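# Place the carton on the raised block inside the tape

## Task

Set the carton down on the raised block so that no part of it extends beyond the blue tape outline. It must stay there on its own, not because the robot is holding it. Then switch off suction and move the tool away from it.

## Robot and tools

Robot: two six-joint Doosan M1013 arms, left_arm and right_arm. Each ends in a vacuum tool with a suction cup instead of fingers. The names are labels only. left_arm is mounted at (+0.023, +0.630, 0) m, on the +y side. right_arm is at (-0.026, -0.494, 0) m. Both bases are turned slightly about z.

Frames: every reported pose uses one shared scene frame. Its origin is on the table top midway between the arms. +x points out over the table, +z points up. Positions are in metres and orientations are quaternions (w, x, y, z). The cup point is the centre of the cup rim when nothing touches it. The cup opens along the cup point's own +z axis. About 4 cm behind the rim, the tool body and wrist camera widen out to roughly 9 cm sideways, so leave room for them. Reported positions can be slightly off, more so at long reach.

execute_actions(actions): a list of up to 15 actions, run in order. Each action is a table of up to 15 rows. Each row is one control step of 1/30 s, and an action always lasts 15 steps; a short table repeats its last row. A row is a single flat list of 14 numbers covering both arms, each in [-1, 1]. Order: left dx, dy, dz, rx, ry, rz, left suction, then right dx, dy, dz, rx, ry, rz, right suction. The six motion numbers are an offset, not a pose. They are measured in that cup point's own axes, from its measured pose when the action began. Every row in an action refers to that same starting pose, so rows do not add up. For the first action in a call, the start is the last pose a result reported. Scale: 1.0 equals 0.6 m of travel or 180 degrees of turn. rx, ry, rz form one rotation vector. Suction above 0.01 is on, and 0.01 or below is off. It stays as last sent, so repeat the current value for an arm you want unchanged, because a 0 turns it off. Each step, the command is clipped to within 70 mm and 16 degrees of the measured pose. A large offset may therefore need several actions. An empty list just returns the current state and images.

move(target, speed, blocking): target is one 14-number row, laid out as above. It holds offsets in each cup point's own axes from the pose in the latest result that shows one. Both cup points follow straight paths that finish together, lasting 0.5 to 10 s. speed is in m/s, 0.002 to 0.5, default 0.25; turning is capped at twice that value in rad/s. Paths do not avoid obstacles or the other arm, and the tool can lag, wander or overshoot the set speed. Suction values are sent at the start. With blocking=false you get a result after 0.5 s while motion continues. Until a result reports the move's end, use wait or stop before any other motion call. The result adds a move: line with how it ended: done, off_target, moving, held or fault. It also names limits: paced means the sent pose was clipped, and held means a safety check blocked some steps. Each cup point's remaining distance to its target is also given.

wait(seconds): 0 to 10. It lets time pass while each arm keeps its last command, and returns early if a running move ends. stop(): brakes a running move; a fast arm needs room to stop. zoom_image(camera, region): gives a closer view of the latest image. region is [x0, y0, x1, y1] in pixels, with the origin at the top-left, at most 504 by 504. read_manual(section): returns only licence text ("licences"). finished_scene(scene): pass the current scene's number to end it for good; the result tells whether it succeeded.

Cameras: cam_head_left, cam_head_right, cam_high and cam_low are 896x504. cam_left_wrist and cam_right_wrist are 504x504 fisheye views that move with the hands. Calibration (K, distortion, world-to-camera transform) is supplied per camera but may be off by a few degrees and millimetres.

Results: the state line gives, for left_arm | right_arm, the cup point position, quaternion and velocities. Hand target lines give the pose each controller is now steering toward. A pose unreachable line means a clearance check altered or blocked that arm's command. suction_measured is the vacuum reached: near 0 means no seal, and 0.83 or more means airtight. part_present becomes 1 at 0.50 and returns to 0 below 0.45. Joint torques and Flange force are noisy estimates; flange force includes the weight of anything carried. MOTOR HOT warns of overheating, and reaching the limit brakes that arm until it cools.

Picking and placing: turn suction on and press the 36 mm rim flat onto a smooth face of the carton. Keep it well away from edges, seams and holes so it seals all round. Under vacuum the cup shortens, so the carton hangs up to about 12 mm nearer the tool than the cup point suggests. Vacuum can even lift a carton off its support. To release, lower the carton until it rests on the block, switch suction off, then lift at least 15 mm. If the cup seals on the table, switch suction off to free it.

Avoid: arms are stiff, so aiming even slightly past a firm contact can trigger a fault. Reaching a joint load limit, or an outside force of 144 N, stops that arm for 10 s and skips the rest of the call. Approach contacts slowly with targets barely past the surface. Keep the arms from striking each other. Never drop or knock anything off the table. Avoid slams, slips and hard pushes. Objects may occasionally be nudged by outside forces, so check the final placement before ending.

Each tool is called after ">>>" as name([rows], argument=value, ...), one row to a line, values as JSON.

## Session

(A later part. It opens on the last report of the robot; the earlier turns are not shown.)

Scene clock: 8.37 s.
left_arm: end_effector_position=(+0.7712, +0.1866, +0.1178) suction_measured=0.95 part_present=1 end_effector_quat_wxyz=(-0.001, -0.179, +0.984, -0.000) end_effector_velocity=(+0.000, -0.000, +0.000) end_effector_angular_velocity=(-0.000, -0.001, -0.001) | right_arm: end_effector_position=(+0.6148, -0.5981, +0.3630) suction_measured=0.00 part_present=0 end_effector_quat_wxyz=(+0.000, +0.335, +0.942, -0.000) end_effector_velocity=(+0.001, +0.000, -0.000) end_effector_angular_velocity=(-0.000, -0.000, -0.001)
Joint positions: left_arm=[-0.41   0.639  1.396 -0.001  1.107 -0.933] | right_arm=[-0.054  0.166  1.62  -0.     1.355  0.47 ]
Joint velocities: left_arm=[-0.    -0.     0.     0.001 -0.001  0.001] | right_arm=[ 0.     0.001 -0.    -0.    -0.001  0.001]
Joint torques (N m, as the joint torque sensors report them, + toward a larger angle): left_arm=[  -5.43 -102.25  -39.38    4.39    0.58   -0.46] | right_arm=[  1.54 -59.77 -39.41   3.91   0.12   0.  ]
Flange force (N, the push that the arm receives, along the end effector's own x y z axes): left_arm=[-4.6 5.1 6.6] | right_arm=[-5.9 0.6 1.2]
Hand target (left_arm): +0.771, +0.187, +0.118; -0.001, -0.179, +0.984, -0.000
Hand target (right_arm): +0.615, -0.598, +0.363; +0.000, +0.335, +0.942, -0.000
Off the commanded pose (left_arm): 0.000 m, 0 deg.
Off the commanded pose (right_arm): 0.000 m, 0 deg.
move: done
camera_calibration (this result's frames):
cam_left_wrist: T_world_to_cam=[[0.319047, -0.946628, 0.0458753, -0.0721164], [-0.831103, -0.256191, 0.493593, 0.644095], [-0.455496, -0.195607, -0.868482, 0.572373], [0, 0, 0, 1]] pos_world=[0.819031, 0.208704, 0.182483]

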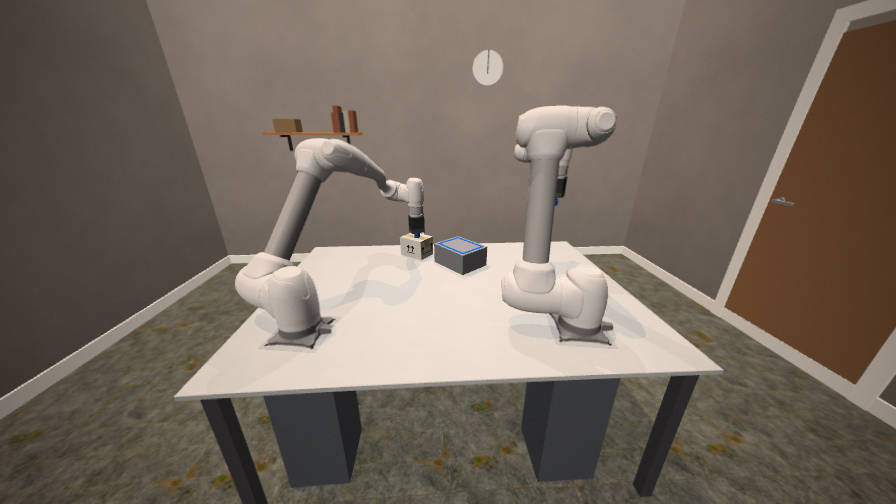

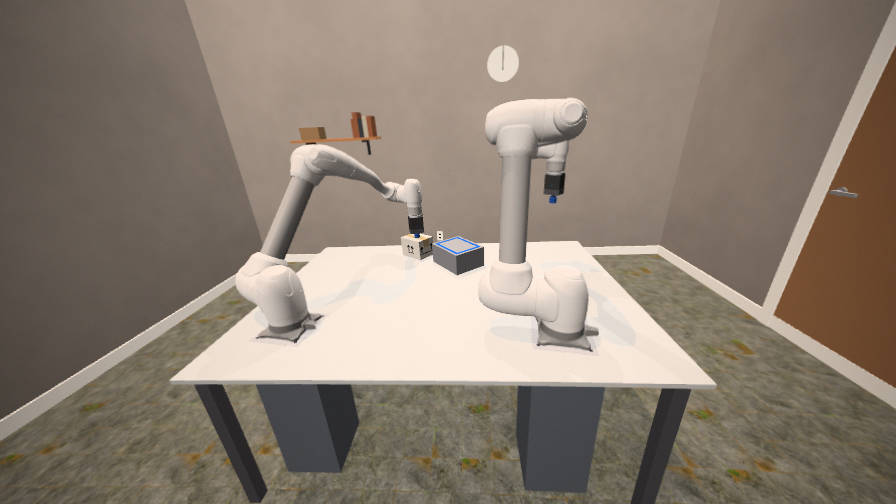

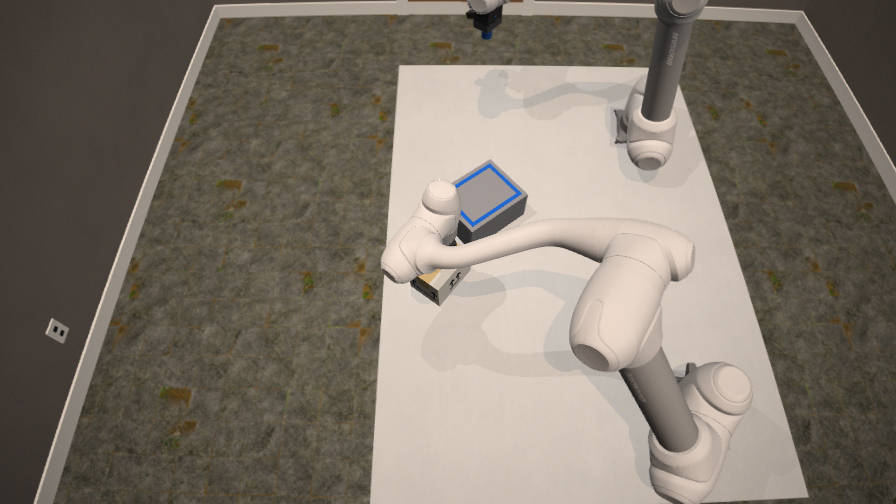

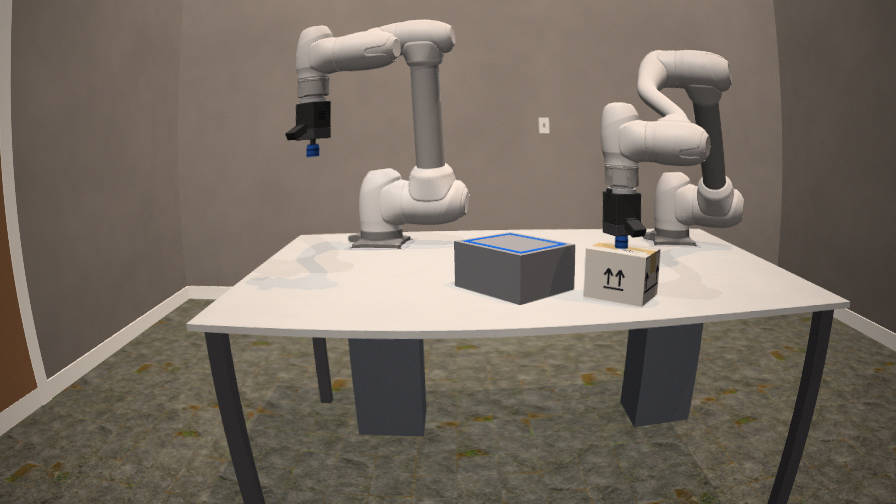

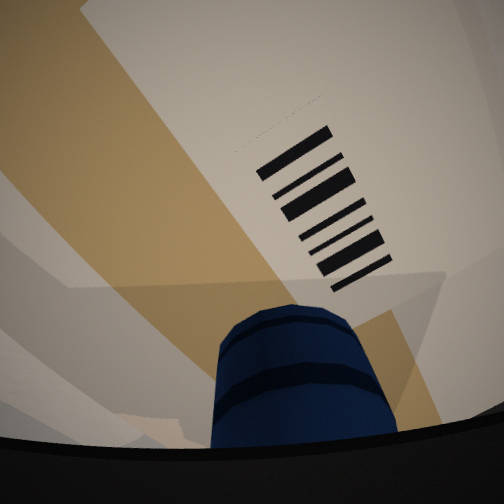

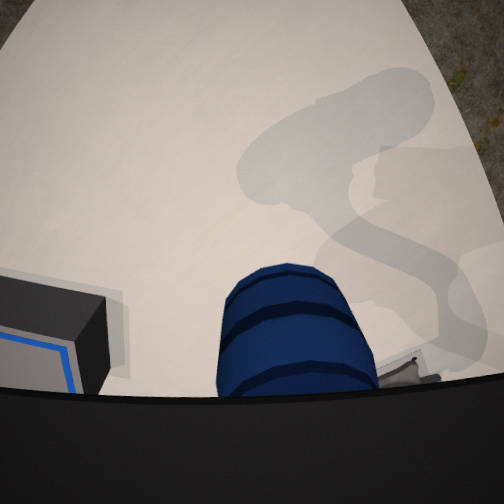

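>>> move(target=[0,0,-0.25,0,0,0,1,0,0,0,0,0,0,0], speed=0.2)

>>> move(target=[0.39,-0.37,0,0,0,0.075,1,0,0,0,0,0,0,0], speed=0.2)

>>> zoom_image(camera="cam_low", region=[430, 160, 600, 310])

>>> zoom_image(camera="cam_head_left", region=[420, 200, 500, 280])

>>> zoom_image(camera="cam_high", region=[410, 120, 550, 260])

Scene clock: 10.57 s.
left_arm: end_effector_position=(+0.7712, +0.1867, +0.2677) suction_measured=1.00 part_present=1 end_effector_quat_wxyz=(-0.001, -0.179, +0.984, -0.000) end_effector_velocity=(-0.000, -0.001, +0.001) end_effector_angular_velocity=(-0.001, +0.001, +0.001) | right_arm: end_effector_position=(+0.6148, -0.5981, +0.3630) suction_measured=0.00 part_present=0 end_effector_quat_wxyz=(+0.000, +0.335, +0.942, -0.000) end_effector_velocity=(-0.000, +0.000, -0.000) end_effector_angular_velocity=(+0.000, +0.000, +0.000)
Joint positions: left_arm=[-0.41   0.554  1.252 -0.001  1.336 -0.933] | right_arm=[-0.054  0.166  1.62  -0.     1.355  0.47 ]
Joint velocities: left_arm=[-0.    -0.    -0.001 -0.002  0.002 -0.001] | right_arm=[ 0.    -0.     0.001 -0.     0.     0.   ]
Joint torques (N m, as the joint torque sensors report them, + toward a larger angle): left_arm=[ -5.64 -95.47 -42.5    4.23  -0.08   0.  ] | right_arm=[  1.33 -59.87 -39.41   4.04   0.18   0.08]
Flange force (N, the push that the arm receives, along the end effector's own x y z axes): left_arm=[-2.6 7.2 5.1] | right_arm=[-5.8 0.8 1.4]
Hand target (left_arm): +0.771, +0.187, +0.268; -0.001, -0.179, +0.984, -0.000
Hand target (right_arm): +0.615, -0.598, +0.363; +0.000, +0.335, +0.942, -0.000
Off the commanded pose (left_arm): 0.000 m, 0 deg.
Off the commanded pose (right_arm): 0.000 m, 0 deg.
move: done
camera_calibration (this result's frames):
cam_left_wrist: T_world_to_cam=[[0.318765, -0.946723, 0.0458726, -0.0787237], [-0.831143, -0.255929, 0.493661, 0.570091], [-0.45562, -0.195489, -0.868444, 0.702569], [0, 0, 0, 1]] pos_world=[0.819026, 0.208718, 0.332321]

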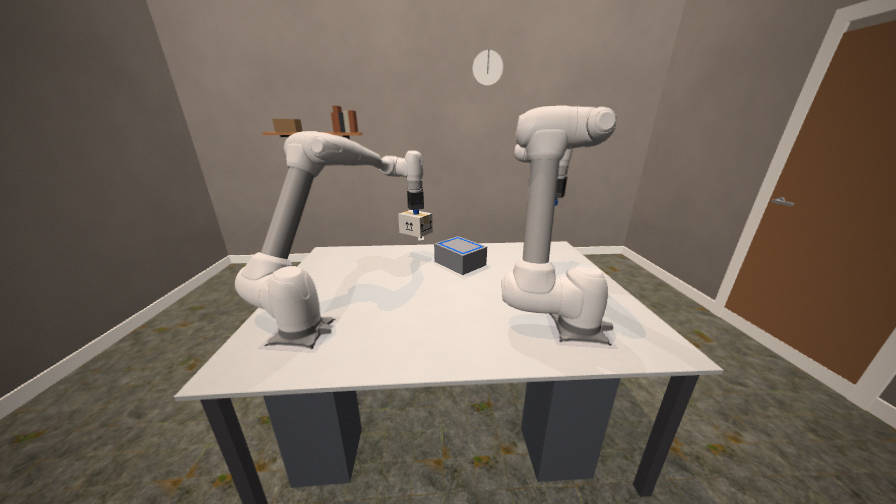

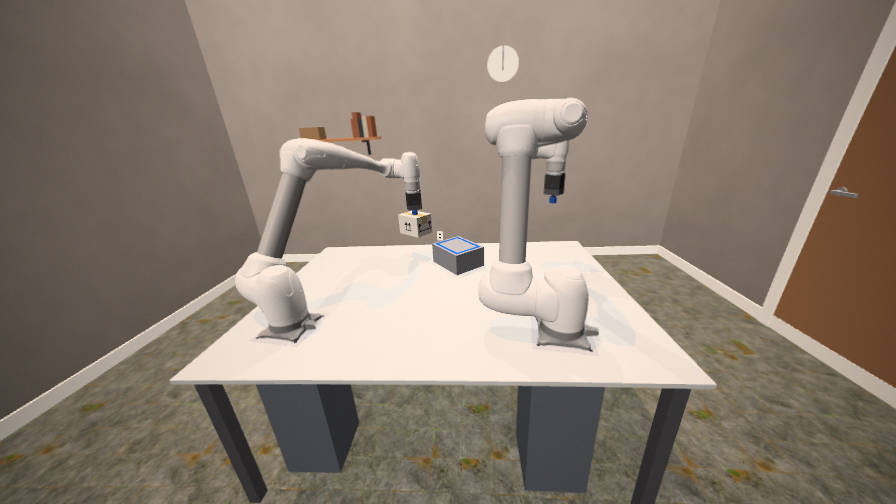

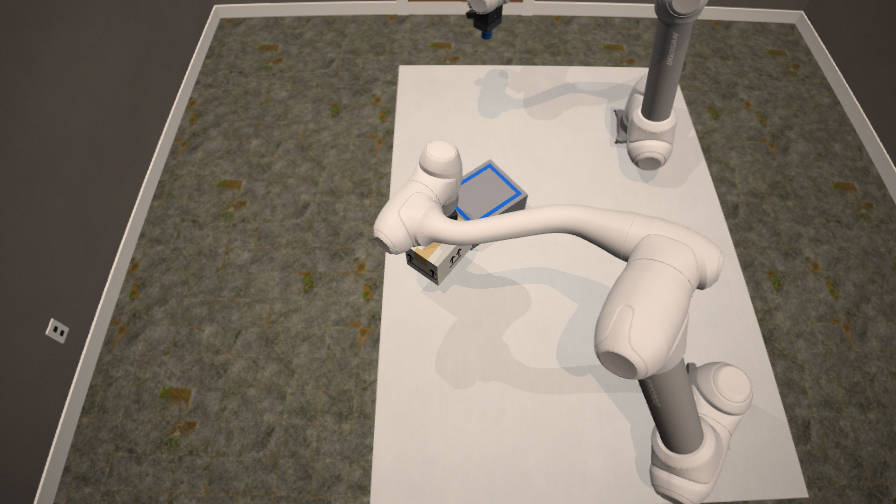

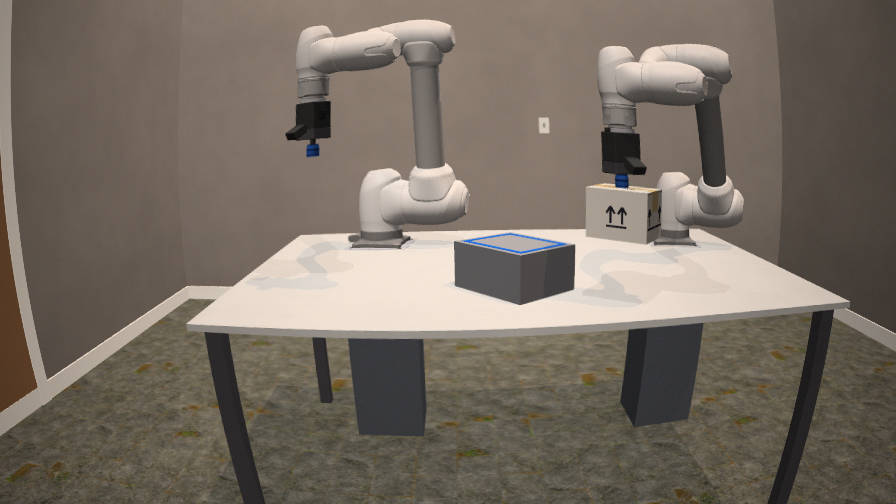

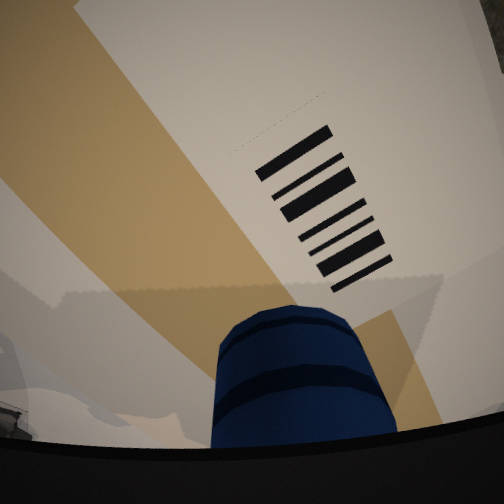

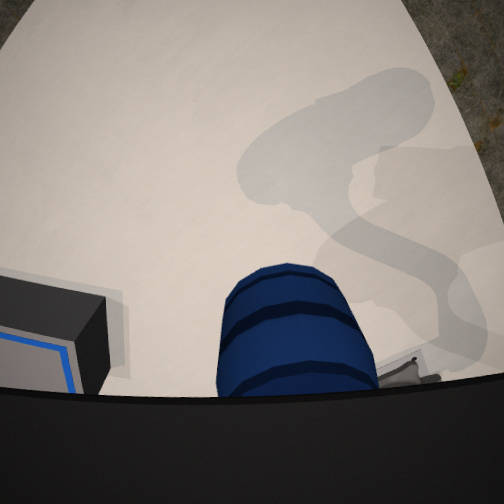

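Scene clock: 12.60 s.
left_arm: end_effector_position=(+0.6297, -0.1029, +0.2678) suction_measured=1.00 part_present=1 end_effector_quat_wxyz=(-0.001, -0.062, +0.998, -0.000) end_effector_velocity=(-0.001, -0.001, -0.000) end_effector_angular_velocity=(+0.001, +0.001, -0.002) | right_arm: end_effector_position=(+0.6148, -0.5981, +0.3630) suction_measured=0.00 part_present=0 end_effector_quat_wxyz=(+0.000, +0.335, +0.942, -0.000) end_effector_velocity=(+0.000, -0.000, +0.001) end_effector_angular_velocity=(-0.000, -0.001, +0.001)
Joint positions: left_arm=[-0.75   0.697  1.014 -0.001  1.431 -1.039] | right_arm=[-0.054  0.166  1.62  -0.     1.355  0.47 ]
Joint velocities: left_arm=[-0.001  0.002 -0.003  0.     0.002  0.001] | right_arm=[-0.    -0.    -0.001 -0.     0.    -0.001]
Joint torques (N m, as the joint torque sensors report them, + toward a larger angle): left_arm=[  -6.87 -108.38  -42.38    4.27    0.92   -0.11] | right_arm=[  1.05 -60.3  -39.35   4.06   0.15   0.14]
Flange force (N, the push that the arm receives, along the end effector's own x y z axes): left_arm=[-4.2 6.6 5.8] | right_arm=[-6.7 1.7 1.4]
Hand target (left_arm): +0.630, -0.103, +0.268; -0.001, -0.062, +0.998, -0.000
Hand target (right_arm): +0.615, -0.598, +0.363; +0.000, +0.335, +0.942, -0.000
Off the commanded pose (left_arm): 0.001 m, 0 deg.
Off the commanded pose (right_arm): 0.000 m, 0 deg.
move: done
camera_calibration (this result's frames):
cam_left_wrist: T_world_to_cam=[[0.0889548, -0.994979, 0.0458719, -0.16801], [-0.867874, -0.0548276, 0.493749, 0.422165], [-0.488755, -0.0837324, -0.868394, 0.613934], [0, 0, 0, 1]] pos_world=[0.681395, -0.0926143, 0.3324]
cam_right_wrist: T_world_to_cam=[[-0.637644, -0.769483, 0.0361383, -0.075049], [-0.677594, 0.582578, 0.448854, 0.618401], [-0.366439, 0.261722, -0.892874, 0.792394], [0, 0, 0, 1]] pos_world=[0.661534, -0.625403, 0.432648]

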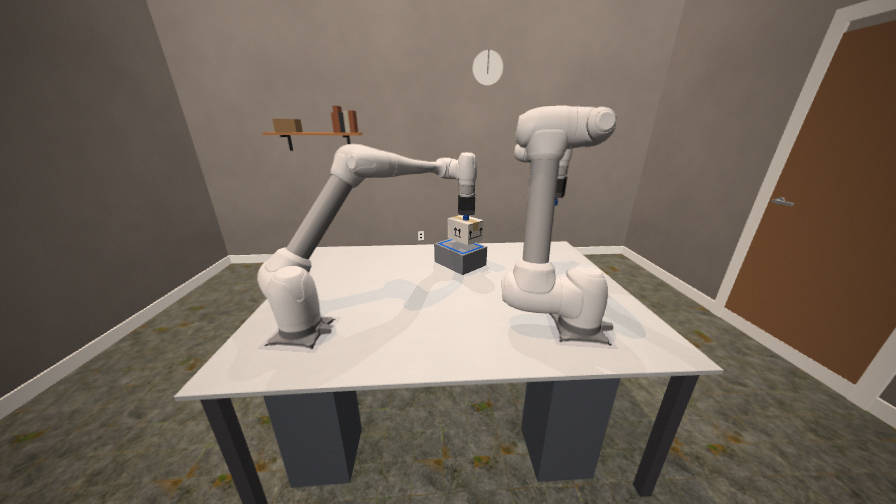

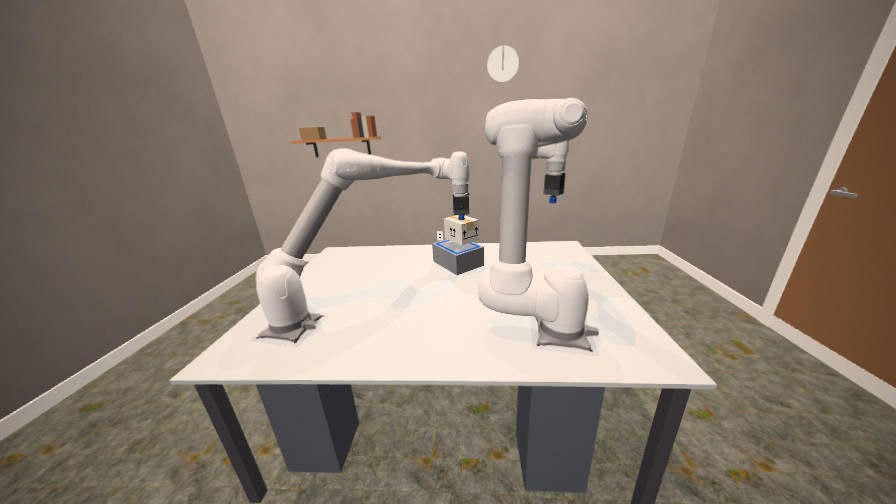

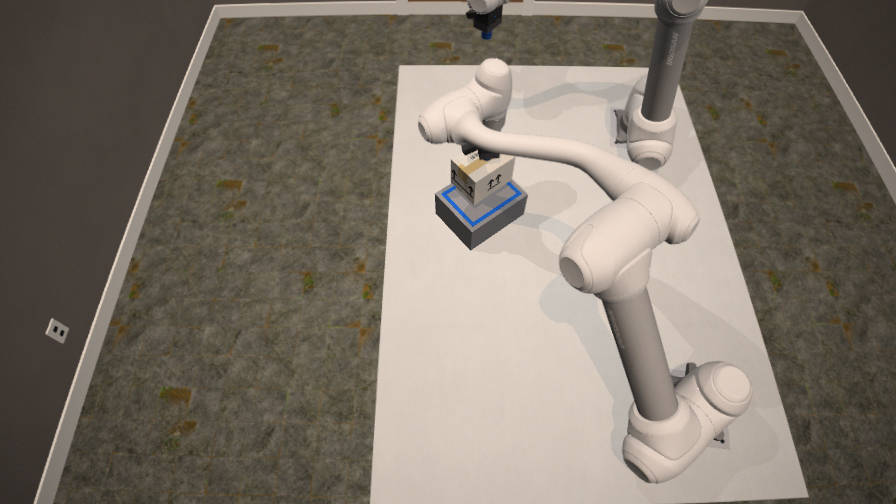

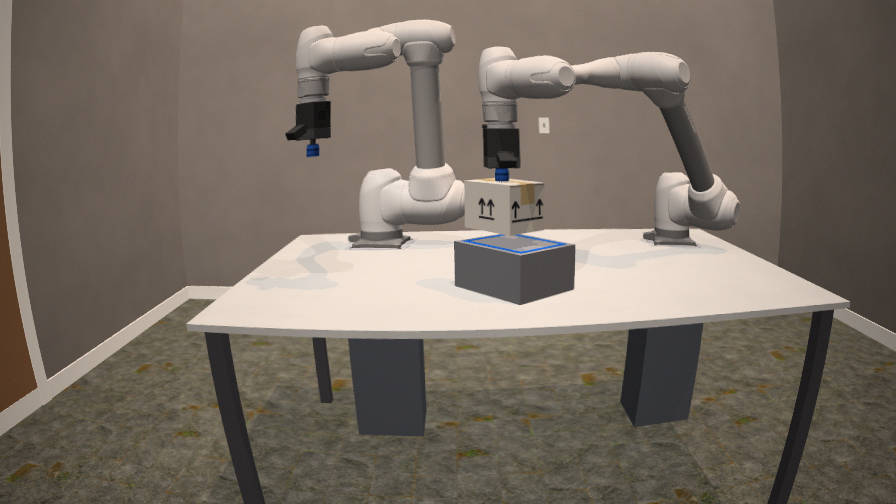

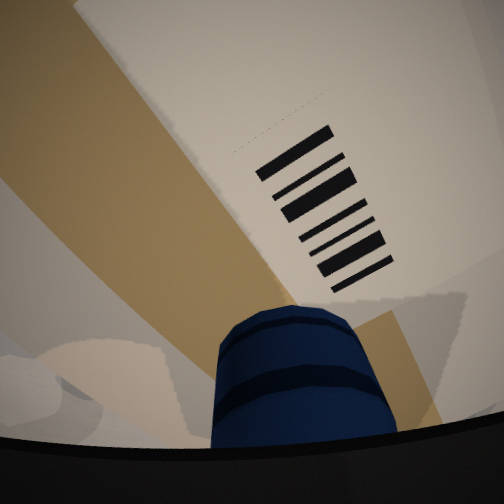

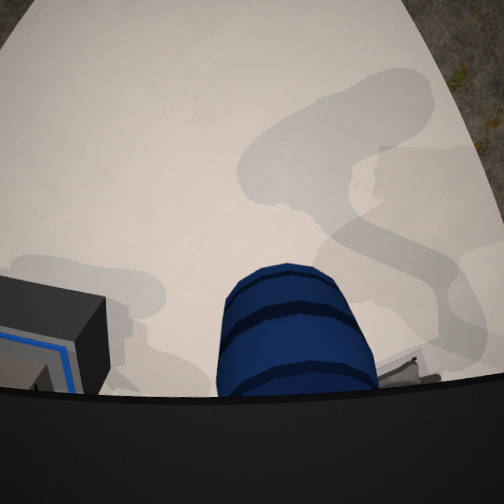

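Region (430, 160, 600, 310) of cam_low's 896x504 image, scaled by 2.965, with more detail than that image has; it fills the top 445 rows of this view, and the rest is white.

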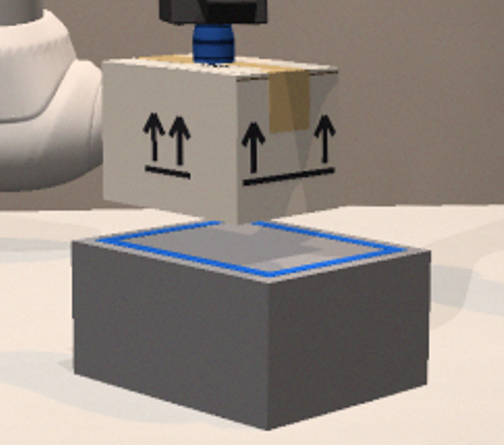

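Region (420, 200, 500, 280) of cam_head_left's 896x504 image, scaled by 6.300, with more detail than that image has.

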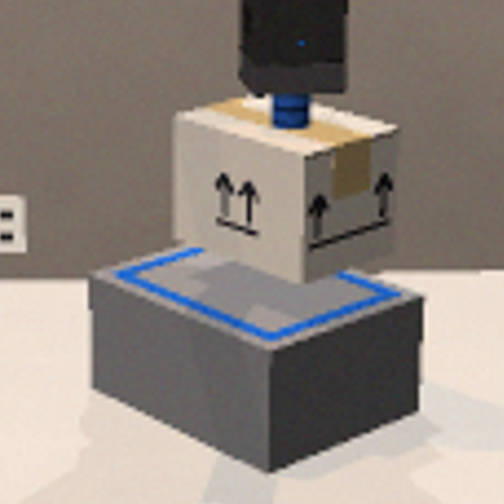

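Region (410, 120, 550, 260) of cam_high's 896x504 image, scaled by 3.600, with more detail than that image has.

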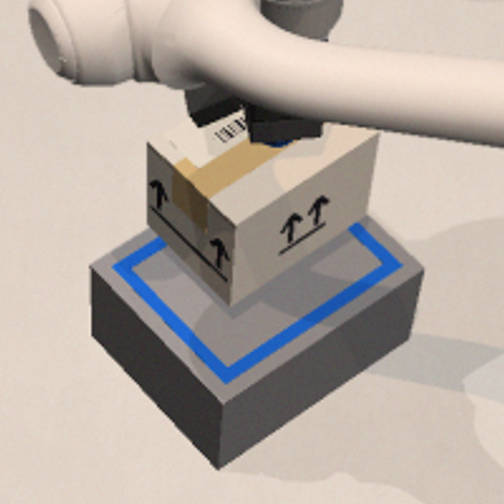

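Need +y 26 mm; gap about 35 mm.

>>> move(target=[-0.005,0.043,0.054,0,0,0,1,0,0,0,0,0,0,0], speed=0.05)

>>> zoom_image(camera="cam_low", region=[430, 160, 600, 310])

>>> zoom_image(camera="cam_head_left", region=[420, 200, 500, 280])

Scene clock: 14.80 s.
left_arm: end_effector_position=(+0.6296, -0.0770, +0.2354) suction_measured=1.00 part_present=1 end_effector_quat_wxyz=(-0.001, -0.062, +0.998, -0.000) end_effector_velocity=(+0.001, +0.001, -0.000) end_effector_angular_velocity=(-0.000, -0.001, -0.001) | right_arm: end_effector_position=(+0.6148, -0.5981, +0.3630) suction_measured=0.00 part_present=0 end_effector_quat_wxyz=(+0.000, +0.335, +0.942, -0.000) end_effector_velocity=(-0.000, -0.001, -0.000) end_effector_angular_velocity=(-0.000, +0.001, -0.001)
Joint positions: left_arm=[-0.734  0.671  1.117 -0.001  1.354 -1.022] | right_arm=[-0.054  0.166  1.62  -0.     1.355  0.47 ]
Joint velocities: left_arm=[ 0.001 -0.001  0.002  0.    -0.002  0.002] | right_arm=[-0.001 -0.     0.    -0.     0.     0.001]
Joint torques (N m, as the joint torque sensors report them, + toward a larger angle): left_arm=[  -1.99 -104.29  -42.44    4.39    0.07   -0.14] | right_arm=[  1.72 -59.41 -39.16   3.8    0.23   0.08]
Flange force (N, the push that the arm receives, along the end effector's own x y z axes): left_arm=[1.6 6.8 3.8] | right_arm=[-6.0 0.3 1.3]
Hand target (left_arm): +0.630, -0.077, +0.235; -0.001, -0.062, +0.998, -0.000
Hand target (right_arm): +0.615, -0.598, +0.363; +0.000, +0.335, +0.942, -0.000
Off the commanded pose (left_arm): 0.000 m, 0 deg.
Off the commanded pose (right_arm): 0.000 m, 0 deg.
move: done
camera_calibration (this result's frames):
cam_left_wrist: T_world_to_cam=[[0.0890523, -0.994969, 0.0458854, -0.140785], [-0.867882, -0.0549083, 0.493726, 0.439419], [-0.488723, -0.0837906, -0.868406, 0.587911], [0, 0, 0, 1]] pos_world=[0.681227, -0.0666876, 0.300052]
cam_right_wrist: T_world_to_cam=[[-0.637644, -0.769483, 0.0361381, -0.0750487], [-0.677593, 0.582578, 0.448854, 0.618401], [-0.366439, 0.261722, -0.892874, 0.792394], [0, 0, 0, 1]] pos_world=[0.661534, -0.625403, 0.432648]

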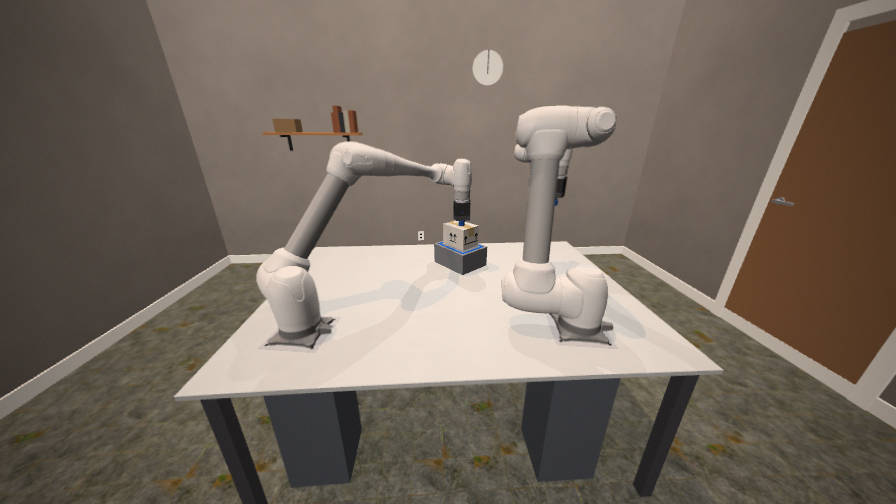

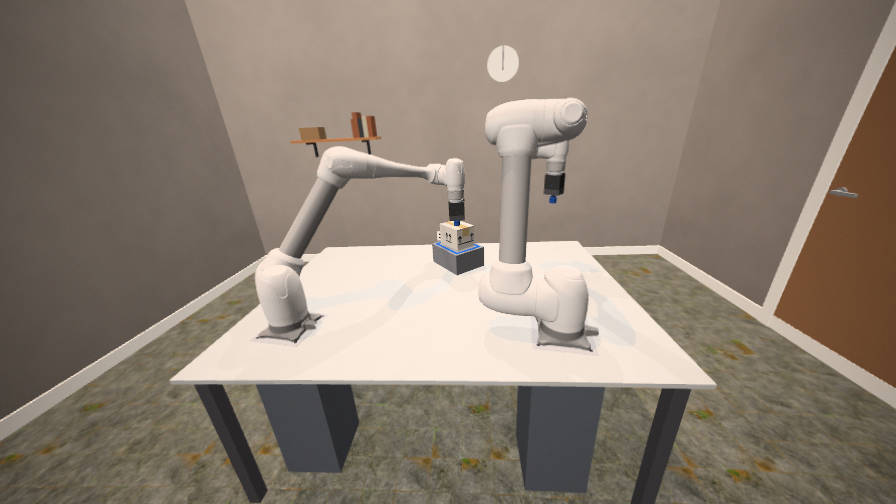

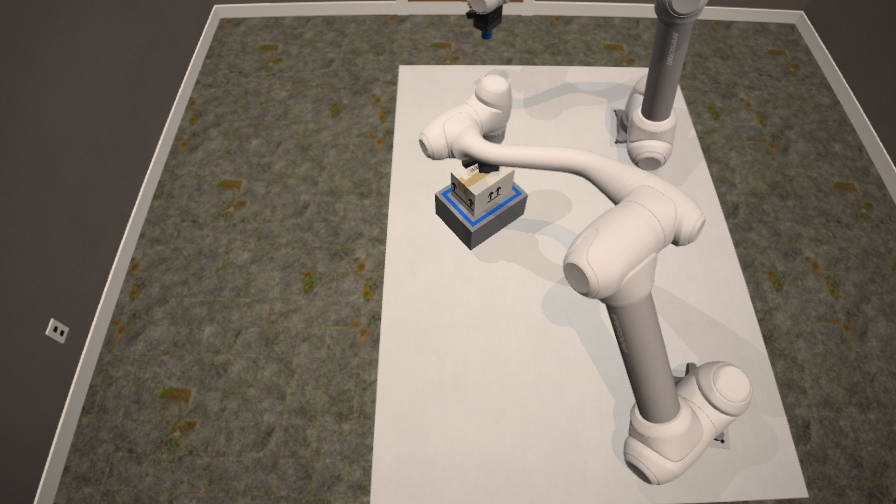

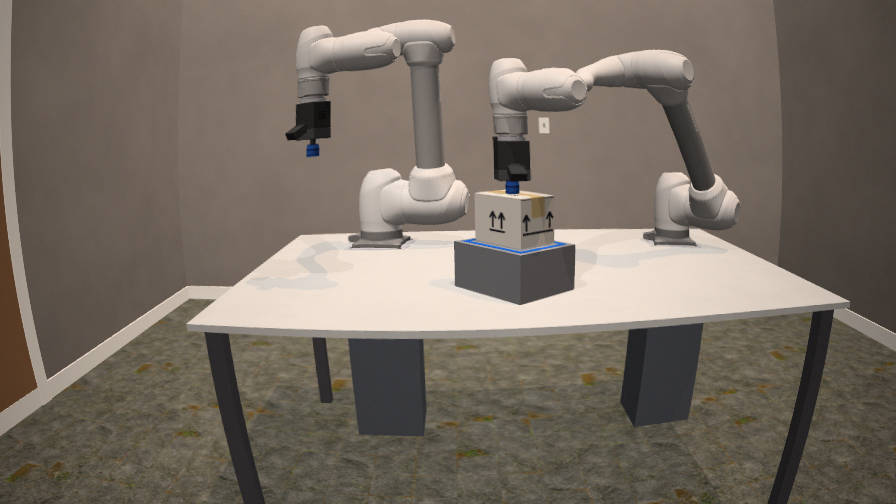

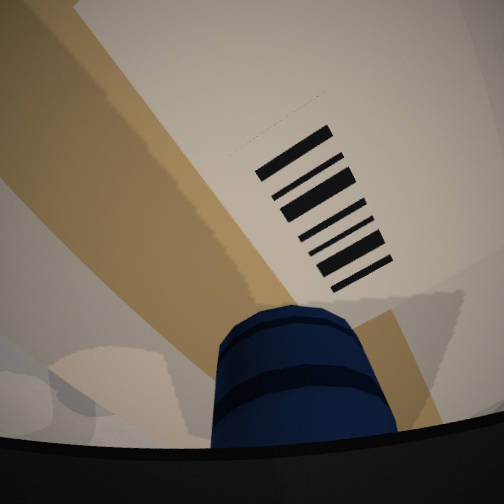

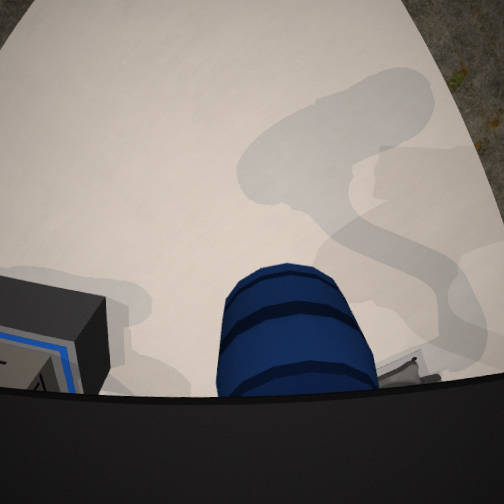

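Region (430, 160, 600, 310) of cam_low's 896x504 image, scaled by 2.965, with more detail than that image has; it fills the top 445 rows of this view, and the rest is white.

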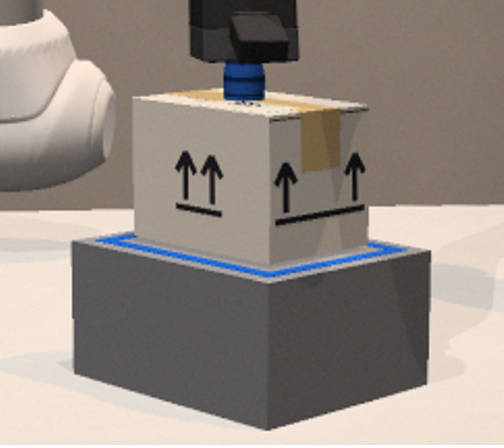

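Region (420, 200, 500, 280) of cam_head_left's 896x504 image, scaled by 6.300, with more detail than that image has.

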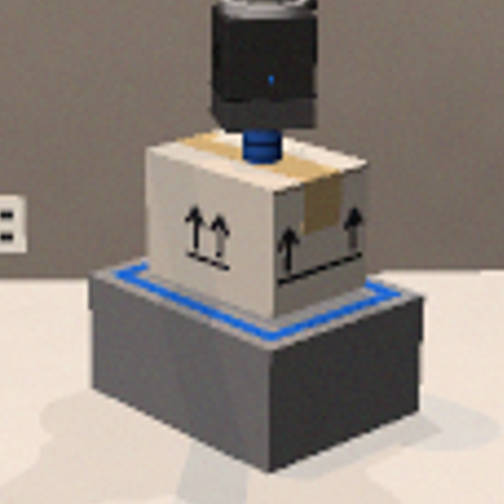

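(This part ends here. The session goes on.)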